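# Sort loose seals into bins by size with two arms

## Task

Put every loose seal into the bin that matches its size. A seal only counts if it stays in its bin by itself at the end, not because a gripper is still holding it there. Finish by opening the grippers and moving both arms away.

## Robot and tools

Robot: two arms, left_arm and right_arm, each ending in a two-finger gripper. The names do not tell you which side of a camera image an arm appears on. The fingers point along the gripper's own +z axis and close along its own y axis. The reported end_effector_position is the point midway between the finger pads, roughly 1 cm short of the fingertips.

Frame: all poses use one shared scene frame, in metres. The origin is on the table surface midway between the arms. +z is up, +x points out across the table, and left_arm sits on the +y side. Orientations are quaternions written w first (qw, qx, qy, qz). Printed hand positions can be somewhat wrong, worse when the arm reaches far, and arms tend to stop a centimetre or more from the commanded pose, usually below it.

Row layout (used by execute_actions and move): one flat list of 16 numbers covering both arms, always all 16 even if only one arm should move. Order: left_arm x, y, z, qw, qx, qy, qz, opening, then right_arm x, y, z, qw, qx, qy, qz, opening. x, y, z and the quaternion are an absolute target pose for that gripper in the scene frame, not an offset. Opening runs from -1 (closed) to +1 (fully open, 0.094 m).

execute_actions(actions): actions is a list of up to 15 actions; each action is a list of up to 15 rows; each row is one control step of 1/30 s. An action always lasts 15 steps, and if it has fewer rows its final row is repeated. An empty list just returns state and images. Per step, each arm's command is clipped to at most 70 mm and 16 degrees away from its measured pose, so a distant target may need several actions; after an action the arm continues only up to its last clipped pose. If any target lies more than 0.6 m from that gripper's start position along any of the gripper's own axes, that action is rejected for both arms; if the first action fails this, or any action is malformed, nothing in the call runs. To keep an orientation, repeat the same quaternion every row rather than copying the drifted value from the result.

move(target, speed, blocking): target is a single 16-number row as above (absolute poses). Each gripper travels a straight line toward its pose; both paths finish together, lasting 0.5 to 10 s, and are cut off at 10 s. speed is the top path speed in m/s, 0.002 to 0.5, default 0.25; rotation is capped at twice that in rad/s. Paths ignore obstacles and the other arm. Faster moves hit harder, and aiming deeper past a contact pushes harder. The opening is applied at the start. With blocking=false the call returns after 0.5 s while motion continues; then use wait or stop before sending further actions or moves. The result adds a move: line giving the ending (done, off_target, moving, held, fault) and which limits applied, plus each gripper's distance from its pose. limits=paced means a pose was clipped; limits=held means a safety check held back some steps, after which the arm can suddenly go faster than speed.

wait(seconds): 0 to 10; lets the simulation run with the last commands held, returning early if a running move finishes. wait(0) checks on a non-blocking move.

stop(): brakes a running move; it needs some distance, more at high speed. Fingers keep moving.

zoom_image(camera, region): camera is one of cam_head_left, cam_head_right, cam_left_wrist, cam_right_wrist; region is [x0, y0, x1, y1] in pixels of that 504x504 image, origin top-left, at most 504 by 504.

finished_scene(scene): pass the number of the current scene to end it; irreversible. The result reports success and gives the next task if any.

Results: a state line left_arm: … | right_arm: … with each gripper's position and quaternion; Hand target lines showing the pose each arm is currently being driven to; grip_measured, the finger opening on the same -1..1 scale (the last joint value gives it in metres; each gripper may read up to about 1 mm off, consistently). A pose unreachable line means the clearance check altered or blocked that arm's command. FAULT lines mean an arm stopped. MOTOR HOT appears from 85 °C; at 100 °C that arm's motors and gripper let go until cooled (OVER-TEMPERATURE FAULT), so avoid holding loads for long, including while composing replies, since the simulation keeps running meanwhile.

Gripping: to hold a seal, command an opening below grip_measured; about 0.03 below is firm, less is gentler. Pad force tops out near 50 to 62 N and is weaker on very thin parts (under about 2 mm). Expect occasional brief tugs on held parts or nudges to loose ones.

Joint limits (rad): waist -2.880 to 2.880, shoulder 0.000 to 3.142, elbow 0.000 to 3.019, wrist pitch -1.693 to 1.571, wrist yaw -1.571 to 1.571, wrist roll -2.094 to 2.094. Elbows cannot fully straighten; near-straight arms overshoot and stray.

Cameras: cam_head_left and cam_head_right are pinhole with radial distortion; the two wrist cameras are fisheye. Use them to identify seal sizes and bin locations.

Avoid: knocking or placing anything off the table (fails the job), letting the arms collide or press on each other, dropping seals, slamming into the table or bins, and pushing hard. To keep an arm still, resend its full last reported pose and desired opening each call. Smooth, quick motion with little effort is preferred.

Each tool is called after "Call:" in YAML: its name, and indented under it one key for each argument.

## Session

Call:
execute_actions:
  actions: []

Scene clock: 0.00 s.
left_arm: end_effector_position=(+0.5366, +0.4623, +0.2101) grip_measured=+1.000 end_effector_quat_wxyz=(-0.025, +0.714, -0.700, -0.017) | right_arm: end_effector_position=(+0.5143, -0.1076, +0.2319) grip_measured=+1.000 end_effector_quat_wxyz=(+0.715, -0.088, +0.694, -0.020)
Joint positions: left_arm=[ 0.097  1.853  1.801 -1.497 -0.057 -1.391  0.094] | right_arm=[ 0.558  1.556  0.719  0.863  0.501 -0.165  0.094]
Joint velocities: left_arm=[ 0.005 -0.005  0.012  0.007  0.022  0.007  0.   ] | right_arm=[-0.005  0.015  0.002 -0.012 -0.007  0.022  0.   ]
Motor temperatures (°C, as the motors report them): left_arm=[26 27 26 24 23 23] | right_arm=[24 24 23 27 26 24]
Hand target (left_arm): +0.544, +0.464, +0.227; -0.042, +0.714, -0.699, -0.006
Hand target (right_arm): +0.519, -0.104, +0.244; +0.723, -0.082, +0.685, -0.015

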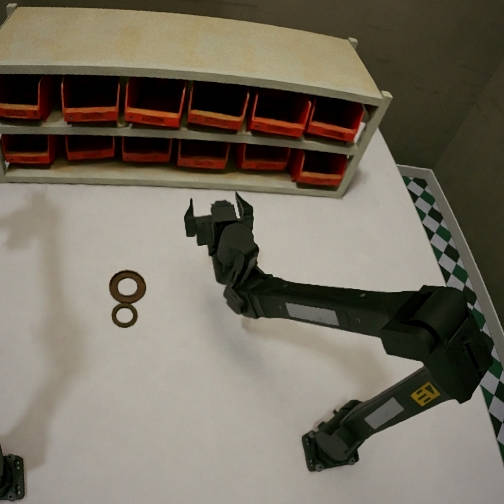

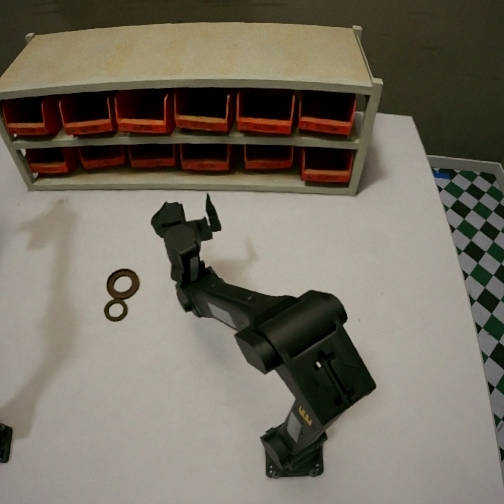

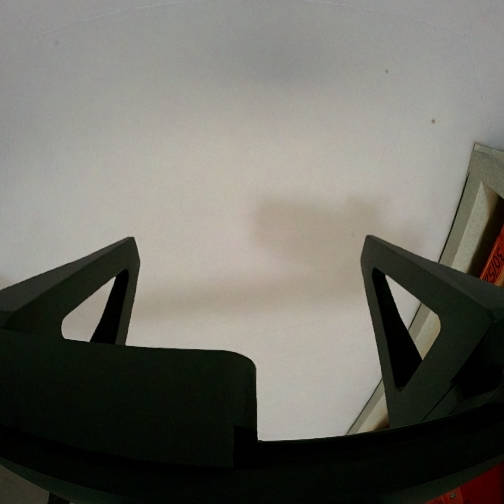

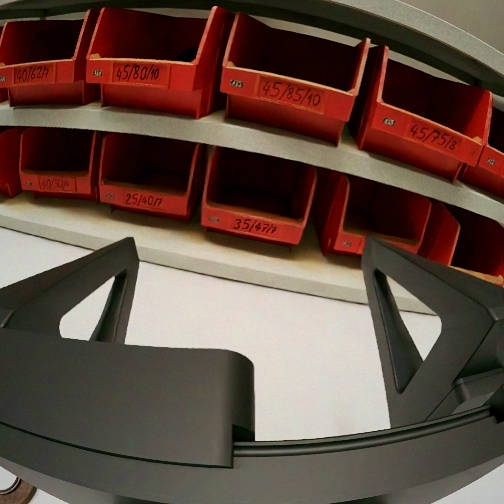

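Call:
zoom_image:
  camera: "cam_head_right"
  region: [0, 70, 200, 200]

Call:
zoom_image:
  camera: "cam_head_right"
  region: [180, 70, 380, 200]

Call:
zoom_image:
  camera: "cam_head_left"
  region: [80, 255, 180, 340]

Call:
zoom_image:
  camera: "cam_right_wrist"
  region: [0, 0, 250, 250]

Region (0, 70, 200, 200) of cam_head_right's 504x504 image, scaled by 2.520, with more detail than that image has; it fills the top 328 rows of this view, and the rest is white.

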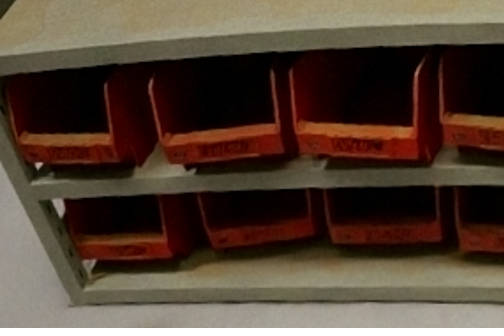

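Region (180, 70, 380, 200) of cam_head_right's 504x504 image, scaled by 2.520, with more detail than that image has; it fills the top 328 rows of this view, and the rest is white.

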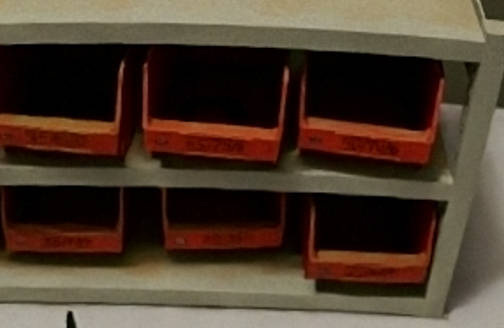

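Region (80, 255, 180, 340) of cam_head_left's 504x504 image, scaled by 5.040, with more detail than that image has; it fills the top 428 rows of this view, and the rest is white.

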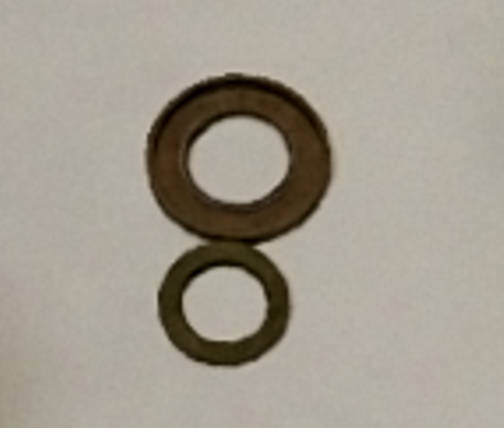

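Region (0, 0, 250, 250) of cam_right_wrist's 504x504 image, scaled by 2.016, with more detail than that image has.

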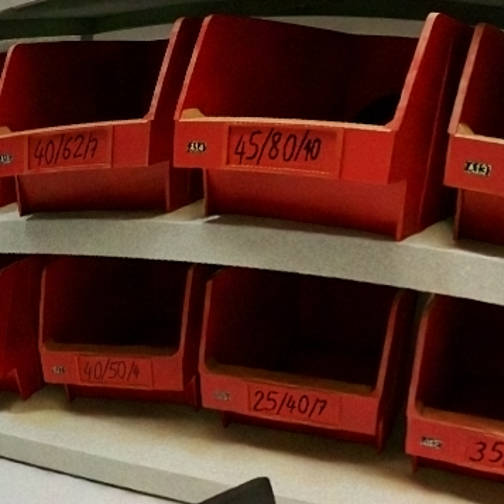

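Call:
move:
  target: [0.36,0.15,0.2,0,0,1,0,1,0.42,-0.3,0.2,0.76,0,0.65,0,1]
  speed: 0.35

Scene clock: 6.40 s.
left_arm: end_effector_position=(+0.3566, +0.1473, +0.1885) grip_measured=+1.000 end_effector_quat_wxyz=(-0.015, -0.006, +1.000, +0.000) | right_arm: end_effector_position=(+0.4194, -0.2991, +0.1912) grip_measured=+1.000 end_effector_quat_wxyz=(+0.751, -0.008, +0.661, -0.006)
Joint positions: left_arm=[-0.556  1.502  1.295 -1.39   0.012 -0.467  0.094] | right_arm=[ 0.19   1.44   0.248  1.323  0.225 -0.05   0.094]
Joint velocities: left_arm=[-0.015  0.005  0.002 -0.007  0.081  0.022  0.   ] | right_arm=[-0.005 -0.005 -0.007 -0.002 -0.037  0.007  0.   ]
Motor temperatures (°C, as the motors report them): left_arm=[26 27 27 24 23 23] | right_arm=[24 24 23 27 26 24]
Hand target (left_arm): +0.357, +0.148, +0.199; +0.002, +0.000, +1.000, -0.009
Hand target (right_arm): +0.418, -0.301, +0.201; +0.761, -0.003, +0.649, -0.001
Off the commanded pose (left_arm): 0.012 m, 2 deg.
Off the commanded pose (right_arm): 0.009 m, 2 deg.
move: off_target (left_arm)

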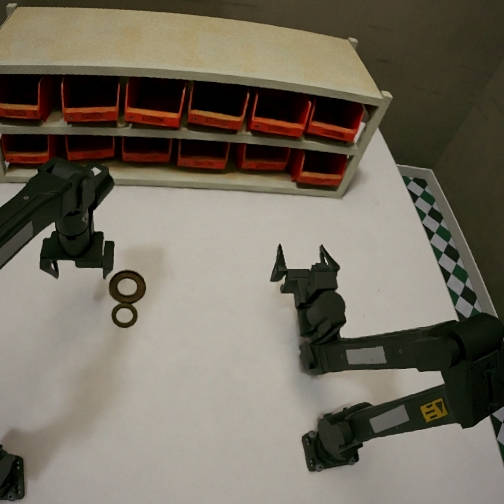

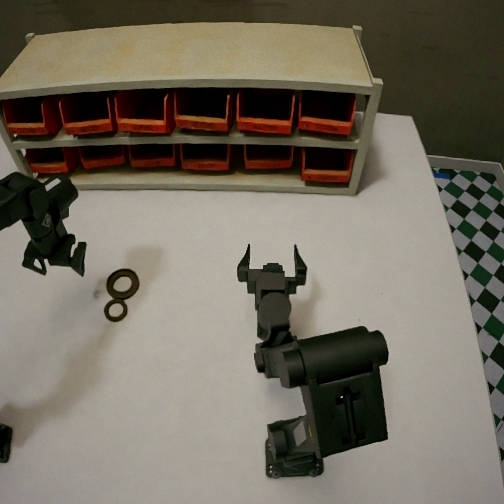

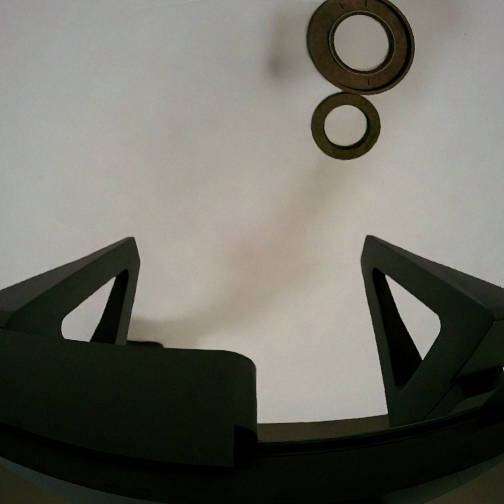

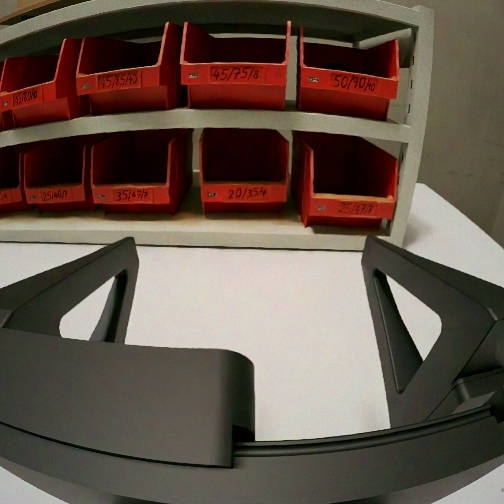

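Call:
zoom_image:
  camera: "cam_left_wrist"
  region: [290, 0, 430, 170]

Call:
zoom_image:
  camera: "cam_right_wrist"
  region: [180, 20, 430, 250]

Call:
zoom_image:
  camera: "cam_head_left"
  region: [0, 70, 100, 170]

Region (290, 0, 430, 170) of cam_left_wrist's 504x504 image, scaled by 2.965, with more detail than that image has; it fills the left 415 columns of this view, and the rest is white.

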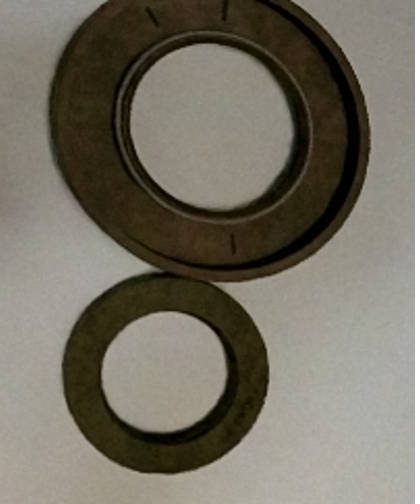

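Region (180, 20, 430, 250) of cam_right_wrist's 504x504 image, scaled by 2.016, with more detail than that image has; it fills the top 464 rows of this view, and the rest is white.

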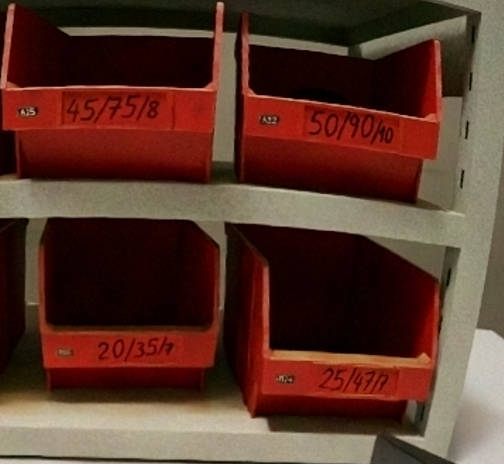

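Region (0, 70, 100, 170) of cam_head_left's 504x504 image, scaled by 5.040, with more detail than that image has.

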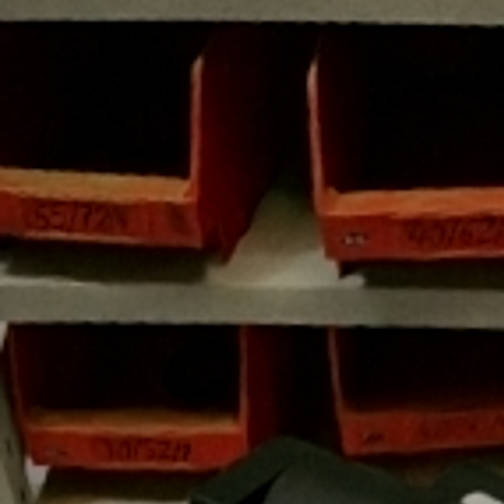

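Call:
move:
  target: [0.375,0.062,0.06,0.383,0,0.924,0,0.8,0.58,-0.4,0.3,0.707,0,0.707,0,1]

Scene clock: 14.00 s.
left_arm: end_effector_position=(+0.3725, +0.0614, +0.0632) grip_measured=+0.802 end_effector_quat_wxyz=(+0.376, -0.000, +0.927, +0.004) | right_arm: end_effector_position=(+0.5657, -0.4011, +0.2860) grip_measured=+1.000 end_effector_quat_wxyz=(+0.700, -0.002, +0.714, -0.003)
Joint positions: left_arm=[-0.88   1.54   0.779 -0.21  -0.516 -0.615  0.085] | right_arm=[-0.15   1.367  0.74   0.607 -0.108 -0.01   0.094]
Joint velocities: left_arm=[-0.015  0.005  0.012  0.007 -0.007  0.007  0.   ] | right_arm=[-0.005 -0.005 -0.002 -0.002 -0.081  0.051  0.   ]
Motor temperatures (°C, as the motors report them): left_arm=[26 27 27 24 23 23] | right_arm=[24 24 24 27 26 24]
Hand target (left_arm): +0.374, +0.058, +0.063; +0.381, -0.005, +0.925, -0.002
Hand target (right_arm): +0.578, -0.404, +0.301; +0.707, -0.000, +0.707, -0.001
Off the commanded pose (left_arm): 0.004 m, 1 deg.
Off the commanded pose (right_arm): 0.020 m, 1 deg.
move: off_target (right_arm)

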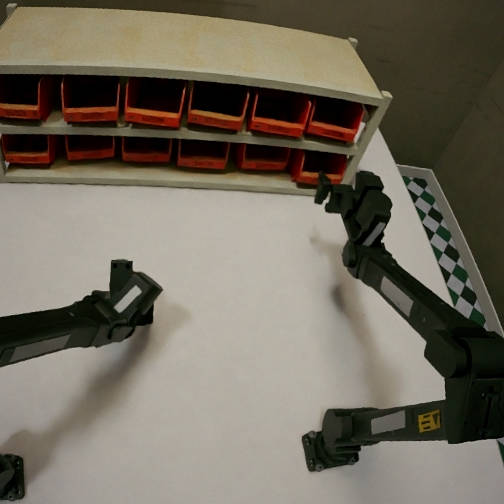

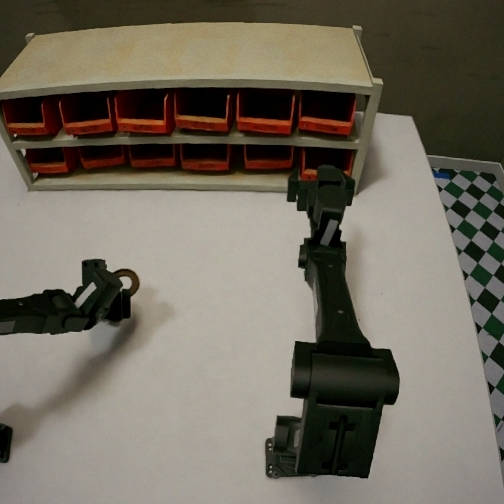

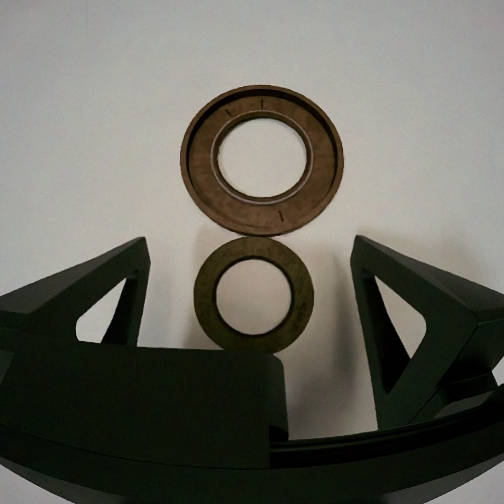

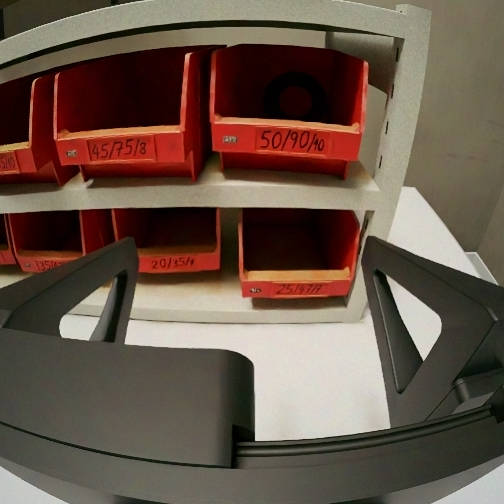

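Call:
move:
  target: [0.37,0.060,0.025,0.383,0,0.924,0,0.8,0.42,-0.22,0.15,0.383,0,0.924,0,1]

Scene clock: 17.73 s.
left_arm: end_effector_position=(+0.3725, +0.0623, +0.0309) grip_measured=+0.802 end_effector_quat_wxyz=(+0.382, -0.003, +0.924, +0.000) | right_arm: end_effector_position=(+0.4069, -0.2209, +0.1308) grip_measured=+1.000 end_effector_quat_wxyz=(+0.368, -0.001, +0.930, -0.003)
Joint positions: left_arm=[-0.88   1.615  0.741 -0.082 -0.52  -0.615  0.085] | right_arm=[ 0.406  1.186  0.653 -0.338  0.305  0.333  0.094]
Joint velocities: left_arm=[-0.005 -0.005 -0.007 -0.002  0.022  0.037  0.001] | right_arm=[-0.005 -0.024  0.007 -0.027  0.022  0.066  0.   ]
Motor temperatures (°C, as the motors report them): left_arm=[26 27 27 24 23 23] | right_arm=[24 24 24 27 26 24]
Hand target (left_arm): +0.370, +0.060, +0.024; +0.383, -0.000, +0.924, -0.000
Hand target (right_arm): +0.422, -0.214, +0.150; +0.381, +0.007, +0.925, +0.003
Off the commanded pose (left_arm): 0.007 m, 0 deg.
Off the commanded pose (right_arm): 0.023 m, 2 deg.
move: off_target (right_arm)

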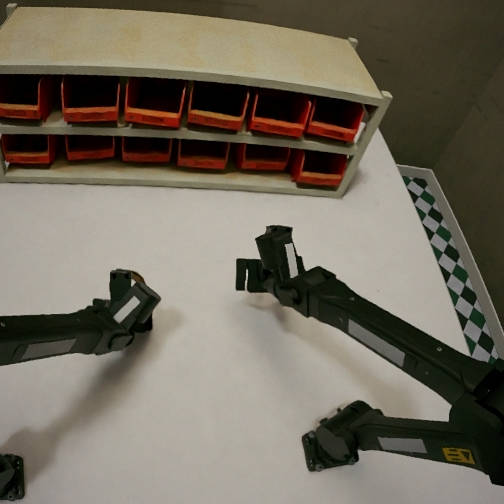

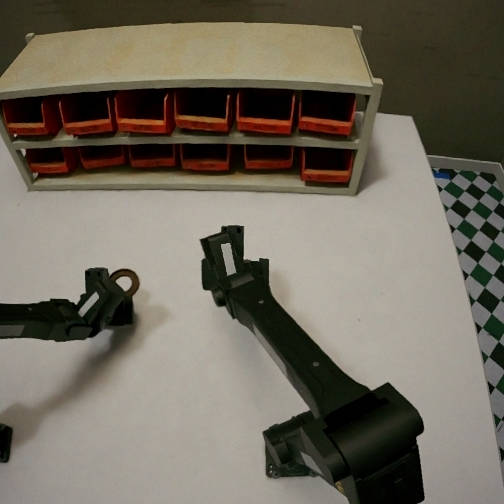

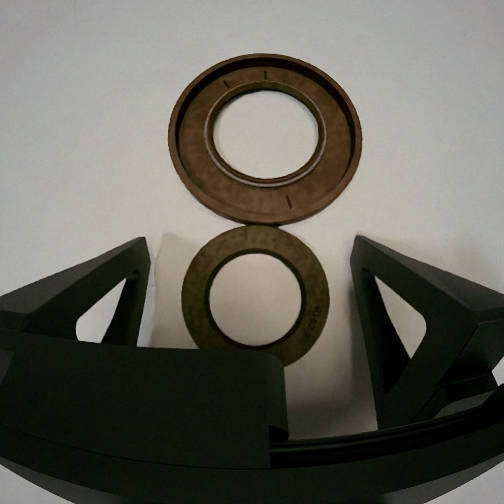

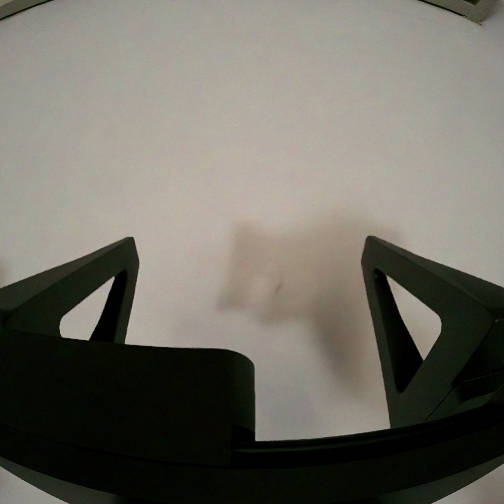

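Call:
move:
  target: [0.354,0.058,0.012,0.383,0,0.924,0,0.8,0.407,-0.22,0.131,0.368,0,0.93,0,1]
  speed: 0.05

Scene clock: 19.43 s.
left_arm: end_effector_position=(+0.3595, +0.0584, +0.0245) grip_measured=+0.802 end_effector_quat_wxyz=(+0.388, -0.002, +0.922, -0.003) | right_arm: end_effector_position=(+0.4069, -0.2208, +0.1307) grip_measured=+1.000 end_effector_quat_wxyz=(+0.368, +0.000, +0.930, -0.002)
Joint positions: left_arm=[-0.912  1.618  0.712 -0.047 -0.542 -0.637  0.085] | right_arm=[ 0.406  1.186  0.653 -0.338  0.304  0.335  0.094]
Joint velocities: left_arm=[-0.005  0.005 -0.002  0.002  0.007 -0.051  0.001] | right_arm=[ 0.005 -0.024  0.002 -0.002  0.022  0.022  0.   ]
Motor temperatures (°C, as the motors report them): left_arm=[26 27 27 24 23 23] | right_arm=[24 24 25 27 26 24]
Hand target (left_arm): +0.354, +0.058, +0.012; +0.383, -0.000, +0.924, -0.001
Hand target (right_arm): +0.407, -0.220, +0.131; +0.368, -0.000, +0.930, -0.000
Off the commanded pose (left_arm): 0.014 m, 1 deg.
Off the commanded pose (right_arm): 0.001 m, 0 deg.
move: off_target (left_arm)

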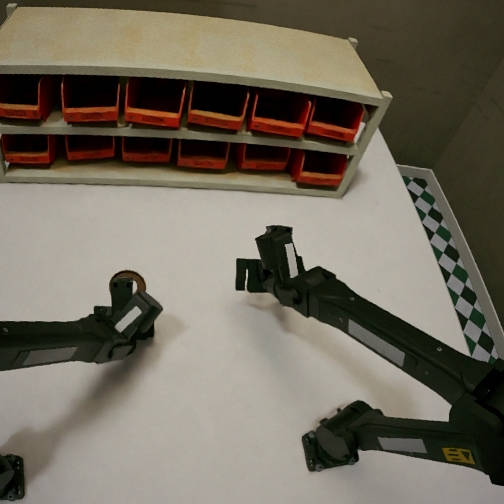

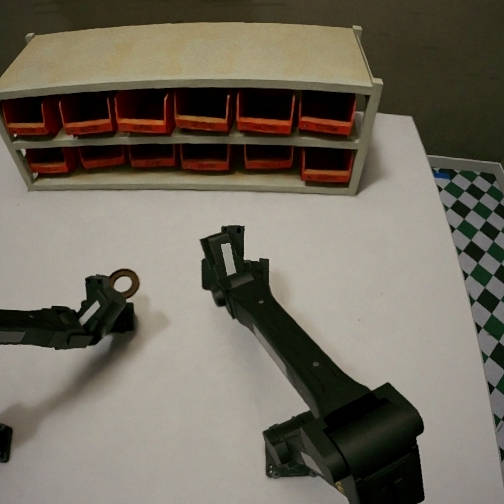

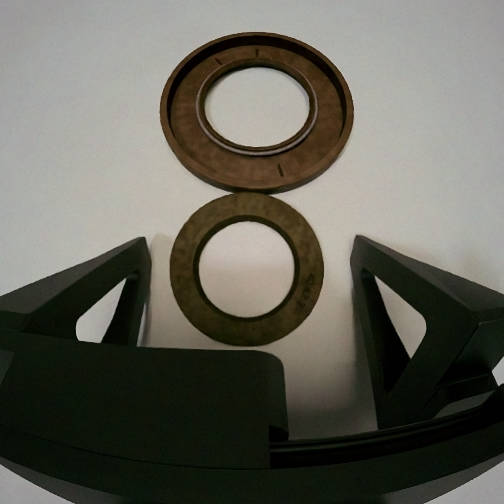

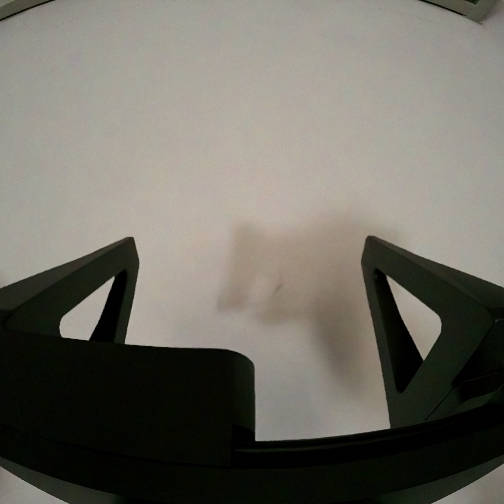

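Possibly at the table; try closing.

Call:
execute_actions:
  actions:
    - [[0.354,0.058,0.008,0.383,0,0.924,0,0.5,0.407,-0.22,0.131,0.368,0,0.93,0,1]]
    - [[0.354,0.058,0.008,0.383,0,0.924,0,0.27,0.407,-0.22,0.131,0.368,0,0.93,0,1]]

Call:
zoom_image:
  camera: "cam_left_wrist"
  region: [140, 170, 360, 360]

Scene clock: 22.20 s.
left_arm: end_effector_position=(+0.3606, +0.0562, +0.0239) grip_measured=+0.287 end_effector_quat_wxyz=(+0.392, -0.003, +0.920, -0.006) | right_arm: end_effector_position=(+0.4069, -0.2208, +0.1307) grip_measured=+1.000 end_effector_quat_wxyz=(+0.368, +0.000, +0.930, -0.002)
Joint positions: left_arm=[-0.913  1.624  0.712 -0.031 -0.543 -0.638  0.06 ] | right_arm=[ 0.406  1.186  0.653 -0.338  0.304  0.335  0.094]
Joint velocities: left_arm=[ 0.005 -0.005 -0.007 -0.007  0.022 -0.066 -0.   ] | right_arm=[-0.005 -0.015 -0.012 -0.022  0.051  0.007  0.   ]
Motor temperatures (°C, as the motors report them): left_arm=[26 27 27 24 23 23] | right_arm=[24 24 25 27 26 24]
Hand target (left_arm): +0.354, +0.058, +0.008; +0.383, +0.000, +0.924, -0.000
Hand target (right_arm): +0.407, -0.220, +0.131; +0.368, -0.000, +0.930, -0.000
Off the commanded pose (left_arm): 0.017 m, 1 deg.
Off the commanded pose (right_arm): 0.001 m, 0 deg.

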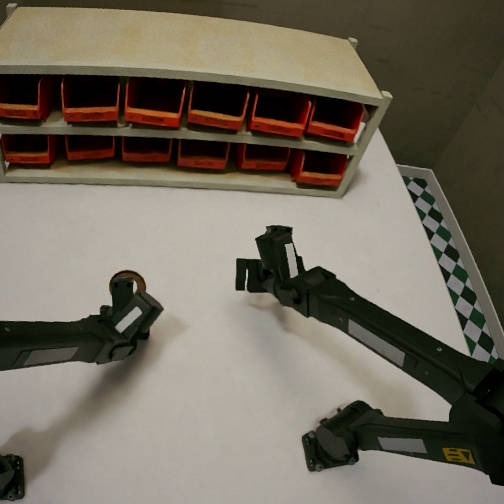

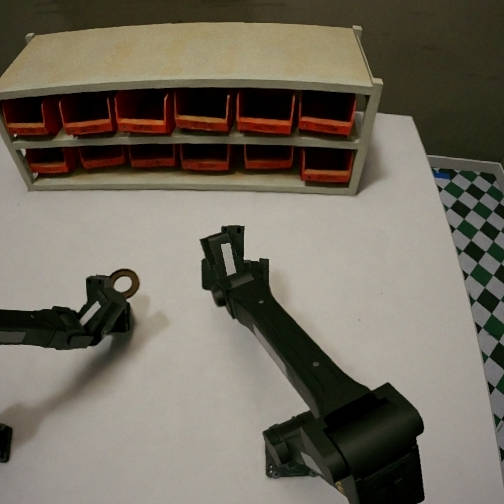

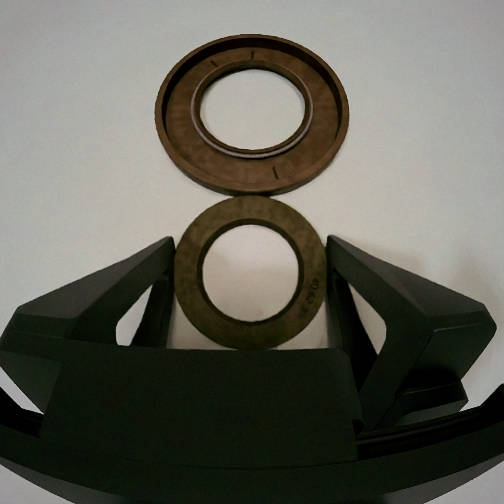

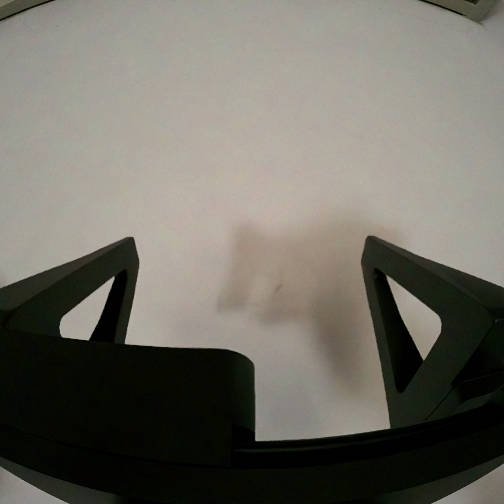

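Region (140, 170, 360, 360) of cam_left_wrist's 504x504 image, scaled by 2.291, with more detail than that image has; it fills the top 435 rows of this view, and the rest is white.

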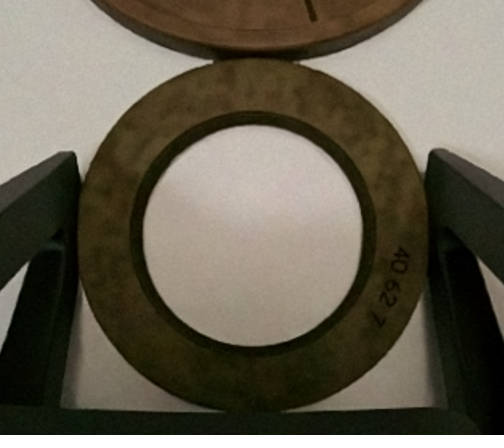

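Call:
move:
  target: [0.36,0.07,0.1,0.383,0,0.924,0,0.255,0.407,-0.22,0.131,0.368,0,0.93,0,1]

Call:
move:
  target: [0.64,0.17,0.35,0.574,0,0.819,0,0.255,0.42,-0.1,0.1,0.383,0,0.924,0,1]

Scene clock: 25.23 s.
left_arm: end_effector_position=(+0.3435, +0.0838, +0.0800) grip_measured=+0.279 end_effector_quat_wxyz=(+0.370, +0.002, +0.929, +0.012) | right_arm: end_effector_position=(+0.4069, -0.2208, +0.1307) grip_measured=+1.000 end_effector_quat_wxyz=(+0.368, +0.000, +0.930, -0.002)
Joint positions: left_arm=[-0.893  1.421  0.714 -0.29  -0.527 -0.628  0.06 ] | right_arm=[ 0.406  1.186  0.653 -0.338  0.304  0.335  0.094]
Joint velocities: left_arm=[-0.005 -0.005  0.007 -0.022 -0.037  0.037  0.   ] | right_arm=[-0.005 -0.005 -0.012  0.012  0.125 -0.022  0.   ]
Motor temperatures (°C, as the motors report them): left_arm=[26 27 27 24 23 23] | right_arm=[24 24 25 27 26 24]
Hand target (left_arm): +0.358, +0.072, +0.101; +0.383, +0.000, +0.924, +0.000
Hand target (right_arm): +0.407, -0.220, +0.131; +0.368, -0.000, +0.930, -0.000
Off the commanded pose (left_arm): 0.029 m, 2 deg.
Off the commanded pose (right_arm): 0.001 m, 0 deg.
move: off_target (left_arm)

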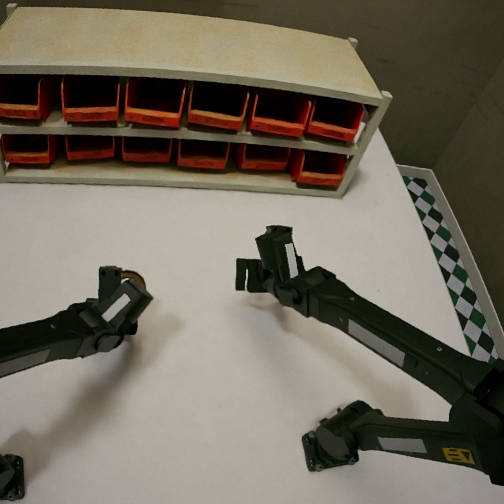

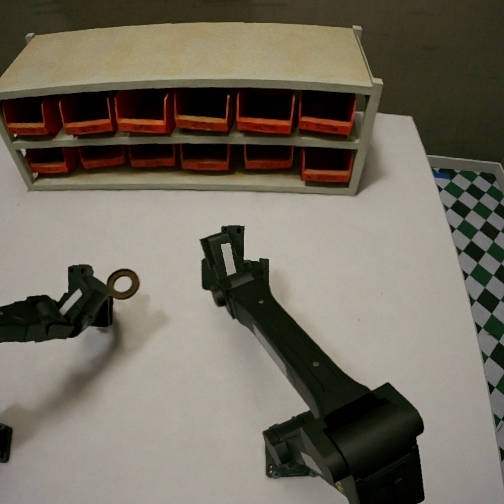

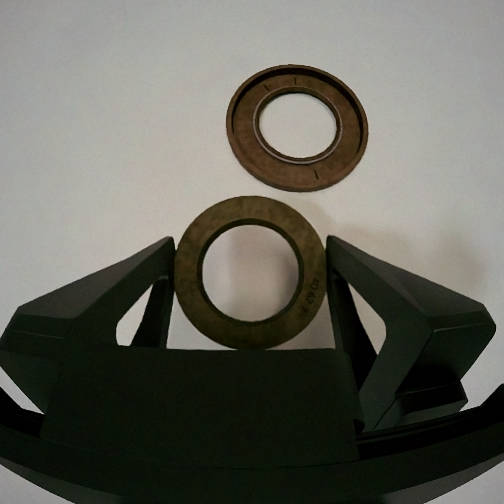

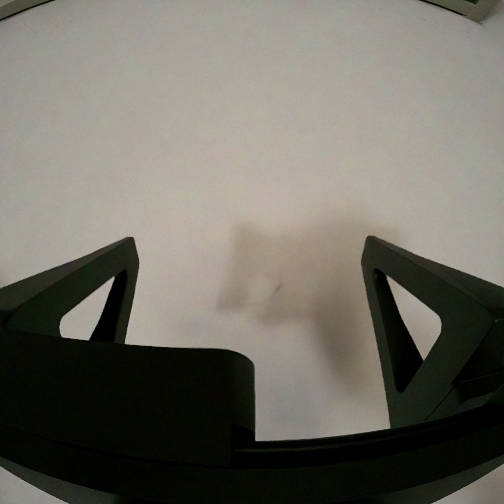

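Scene clock: 27.53 s.
left_arm: end_effector_position=(+0.6176, +0.1771, +0.3226) grip_measured=+0.279 end_effector_quat_wxyz=(+0.548, +0.001, +0.836, +0.012) | right_arm: end_effector_position=(+0.4028, -0.1148, +0.0816) grip_measured=+1.000 end_effector_quat_wxyz=(+0.362, -0.008, +0.932, -0.015)
Joint positions: left_arm=[-0.426  1.539  1.304 -0.197 -0.315 -0.12   0.06 ] | right_arm=[ 0.673  1.448  0.752 -0.283  0.476  0.548  0.094]
Joint velocities: left_arm=[-0.015 -0.015  0.002 -0.002 -0.037 -0.007 -0.001] | right_arm=[ 0.005 -0.005  0.007 -0.002 -0.051 -0.037  0.   ]
Motor temperatures (°C, as the motors report them): left_arm=[26 27 28 24 23 23] | right_arm=[24 24 25 27 26 24]
Hand target (left_arm): +0.634, +0.172, +0.355; +0.575, +0.000, +0.818, +0.006
Hand target (right_arm): +0.419, -0.099, +0.098; +0.381, +0.000, +0.925, +0.001
Off the commanded pose (left_arm): 0.036 m, 4 deg.
Off the commanded pose (right_arm): 0.029 m, 3 deg.
move: off_target (left_arm, right_arm); limits=paced

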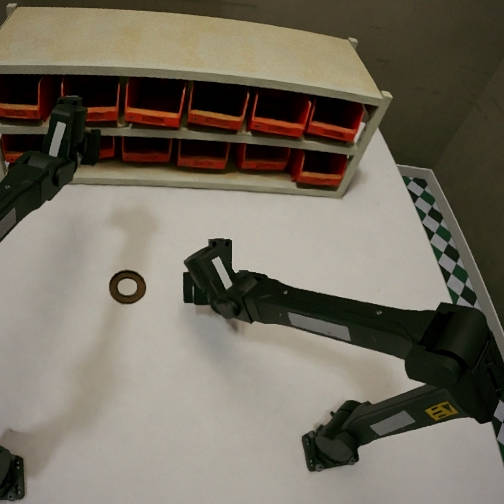

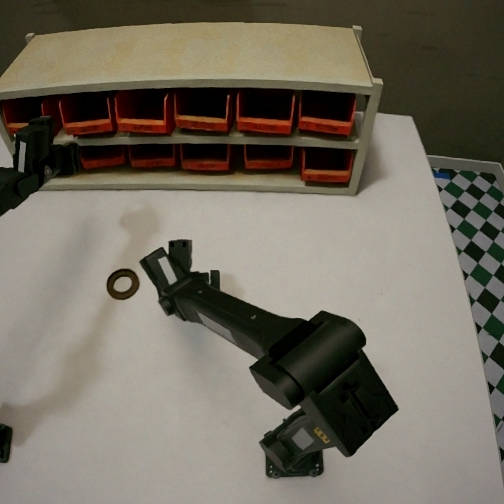

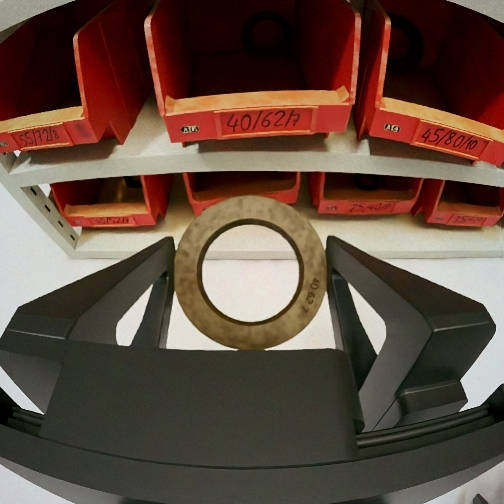

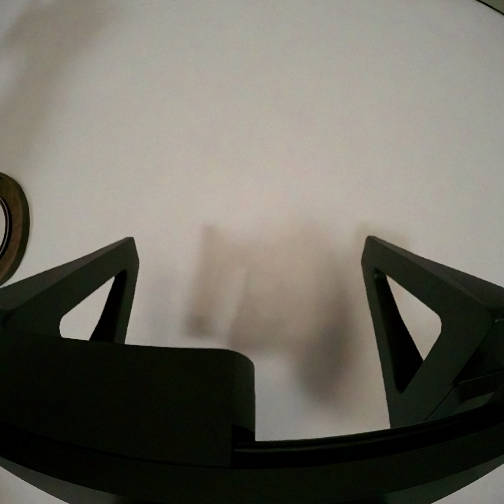

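Call:
move:
  target: [0.72,0.168,0.365,0.6,0,0.8,0,0.25,0.43,0.06,0.075,0.383,0,0.924,0,1]
  speed: 0.15

Scene clock: 30.27 s.
left_arm: end_effector_position=(+0.7037, +0.1730, +0.3317) grip_measured=+0.279 end_effector_quat_wxyz=(+0.579, -0.003, +0.815, +0.004) | right_arm: end_effector_position=(+0.4213, +0.0475, +0.0637) grip_measured=+1.000 end_effector_quat_wxyz=(+0.375, -0.006, +0.927, -0.007)
Joint positions: left_arm=[-0.387  1.737  1.529 -0.141 -0.279 -0.096  0.06 ] | right_arm=[ 0.894  1.783  1.121 -0.395  0.6    0.759  0.094]
Joint velocities: left_arm=[ 0.005 -0.015  0.007  0.007  0.022 -0.007 -0.001] | right_arm=[-0.005 -0.015 -0.037 -0.007 -0.022 -0.066  0.   ]
Motor temperatures (°C, as the motors report them): left_arm=[26 27 29 24 23 23] | right_arm=[24 24 25 27 26 24]
Hand target (left_arm): +0.715, +0.168, +0.366; +0.600, -0.001, +0.800, +0.000
Hand target (right_arm): +0.430, +0.060, +0.073; +0.381, +0.000, +0.924, +0.000
Off the commanded pose (left_arm): 0.037 m, 3 deg.
Off the commanded pose (right_arm): 0.019 m, 1 deg.
move: off_target (left_arm, right_arm)

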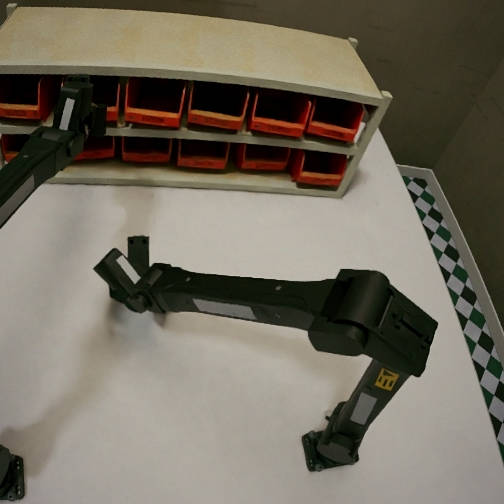

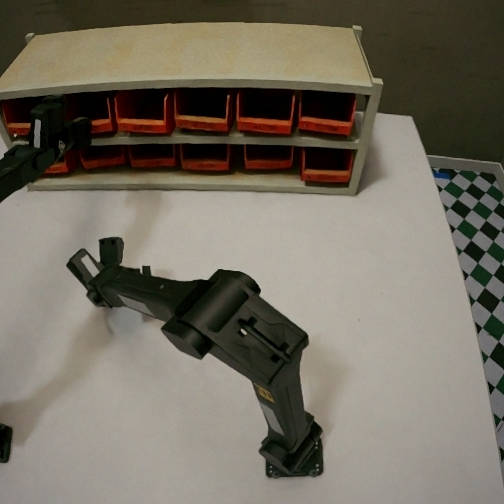

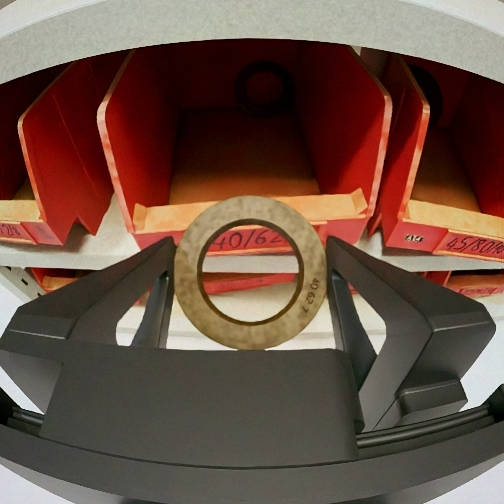

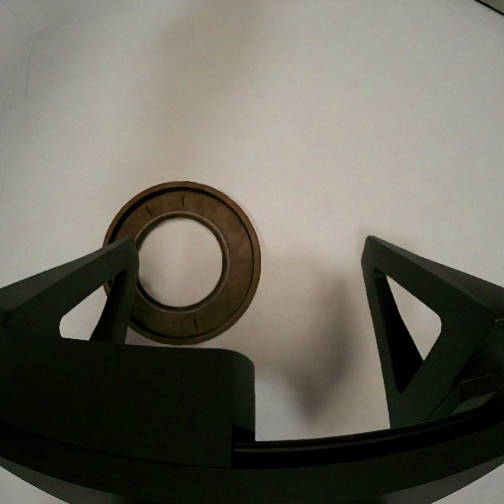

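Call:
move:
  target: [0.765,0.168,0.39,0.6,0,0.8,0,0.25,0.432,0.092,0.06,0.383,0,0.924,0,1]
  speed: 0.08

Scene clock: 33.70 s.
left_arm: end_effector_position=(+0.7487, +0.1655, +0.3638) grip_measured=+0.279 end_effector_quat_wxyz=(+0.584, -0.000, +0.812, -0.000) | right_arm: end_effector_position=(+0.4249, +0.0759, +0.0515) grip_measured=+1.000 end_effector_quat_wxyz=(+0.376, -0.004, +0.926, -0.008)
Joint positions: left_arm=[-0.376  1.842  1.752 -0.245 -0.258 -0.09   0.06 ] | right_arm=[ 0.922  1.858  1.197 -0.412  0.617  0.791  0.094]
Joint velocities: left_arm=[-0.005 -0.005 -0.002 -0.007 -0.022  0.051  0.001] | right_arm=[-0.024 -0.005 -0.007 -0.012 -0.007  0.022  0.   ]
Motor temperatures (°C, as the motors report them): left_arm=[26 28 30 24 23 23] | right_arm=[24 24 26 27 26 24]
Hand target (left_arm): +0.761, +0.168, +0.391; +0.601, -0.000, +0.799, +0.000
Hand target (right_arm): +0.432, +0.091, +0.060; +0.383, -0.000, +0.924, +0.000
Off the commanded pose (left_arm): 0.031 m, 2 deg.
Off the commanded pose (right_arm): 0.020 m, 1 deg.
move: off_target (left_arm, right_arm)

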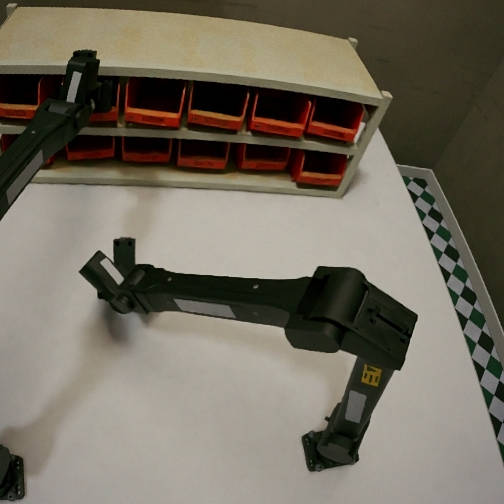

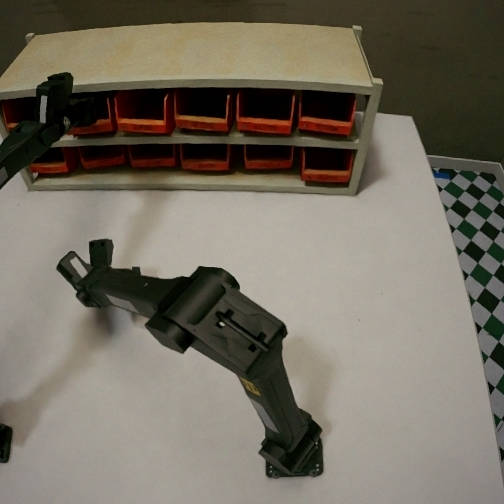

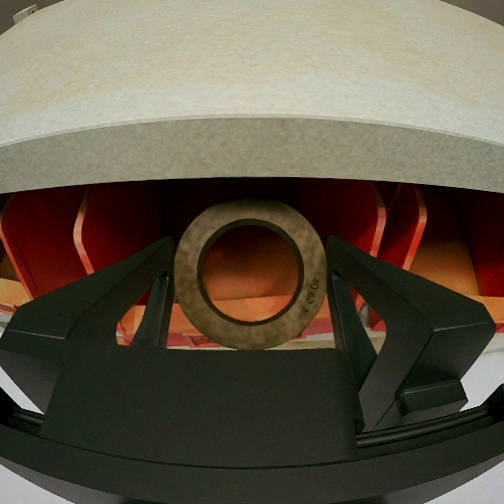

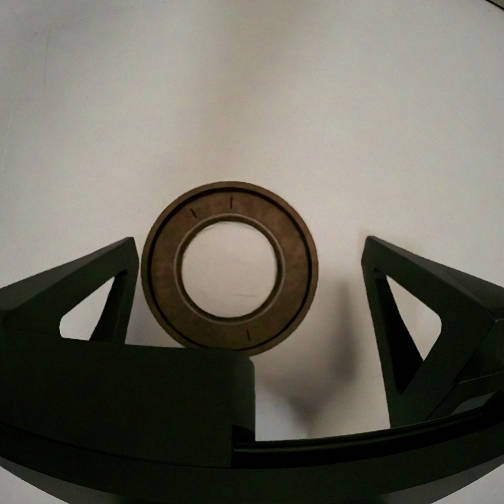

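Call:
move:
  target: [0.815,0.175,0.368,0.63,0,0.777,0,0.25,0.432,0.102,0.045,0.383,0,0.924,0,1]
  speed: 0.06

Scene clock: 36.63 s.
left_arm: end_effector_position=(+0.7971, +0.1730, +0.3306) grip_measured=+0.279 end_effector_quat_wxyz=(+0.599, +0.002, +0.801, +0.003) | right_arm: end_effector_position=(+0.4238, +0.0829, +0.0370) grip_measured=+1.000 end_effector_quat_wxyz=(+0.373, -0.006, +0.928, -0.014)
Joint positions: left_arm=[-0.347  1.974  1.839 -0.16  -0.237 -0.064  0.06 ] | right_arm=[ 0.931  1.897  1.215 -0.412  0.623  0.803  0.094]
Joint velocities: left_arm=[-0.005 -0.005 -0.007 -0.002 -0.037 -0.051  0.   ] | right_arm=[-0.005 -0.005  0.002  0.002  0.007  0.081  0.   ]
Motor temperatures (°C, as the motors report them): left_arm=[26 28 30 24 23 23] | right_arm=[24 24 26 27 26 24]
Hand target (left_arm): +0.810, +0.175, +0.368; +0.630, -0.000, +0.777, +0.001
Hand target (right_arm): +0.431, +0.101, +0.045; +0.383, +0.000, +0.924, +0.000
Off the commanded pose (left_arm): 0.042 m, 5 deg.
Off the commanded pose (right_arm): 0.022 m, 2 deg.
move: off_target (left_arm, right_arm)

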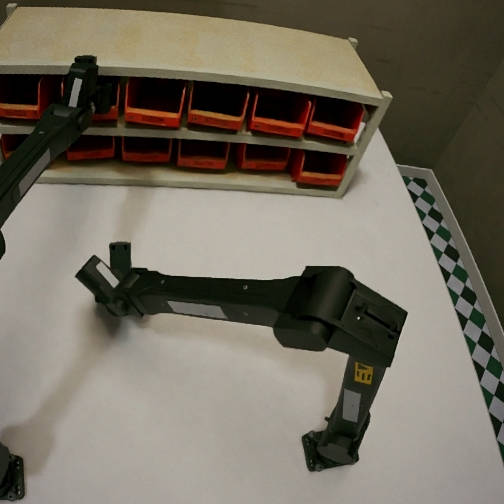

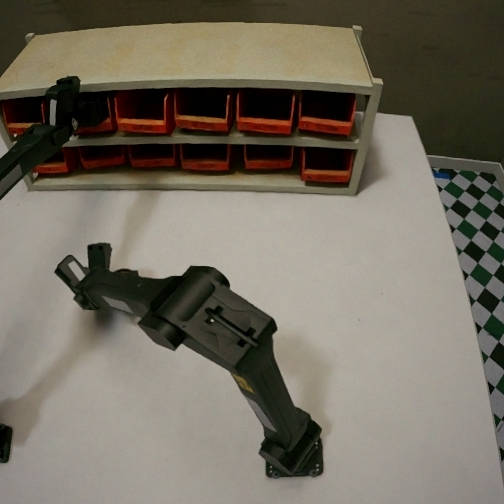

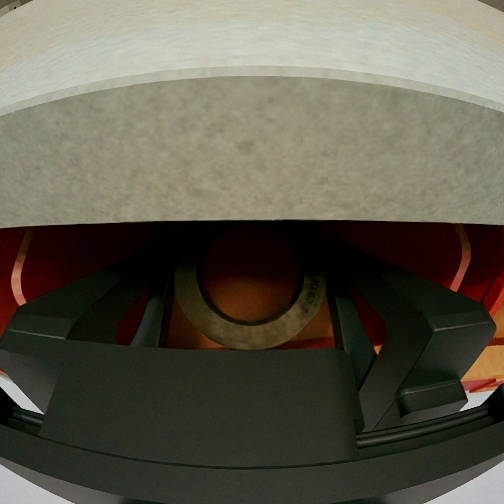

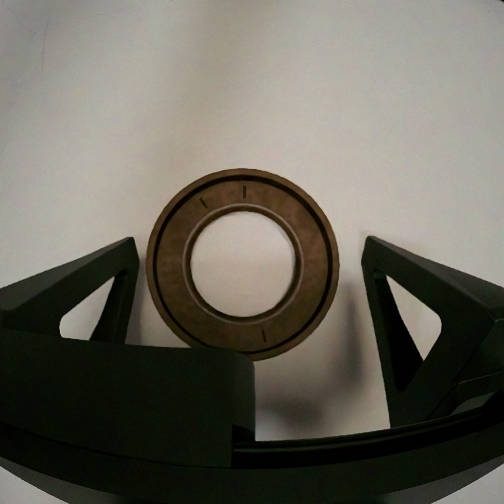

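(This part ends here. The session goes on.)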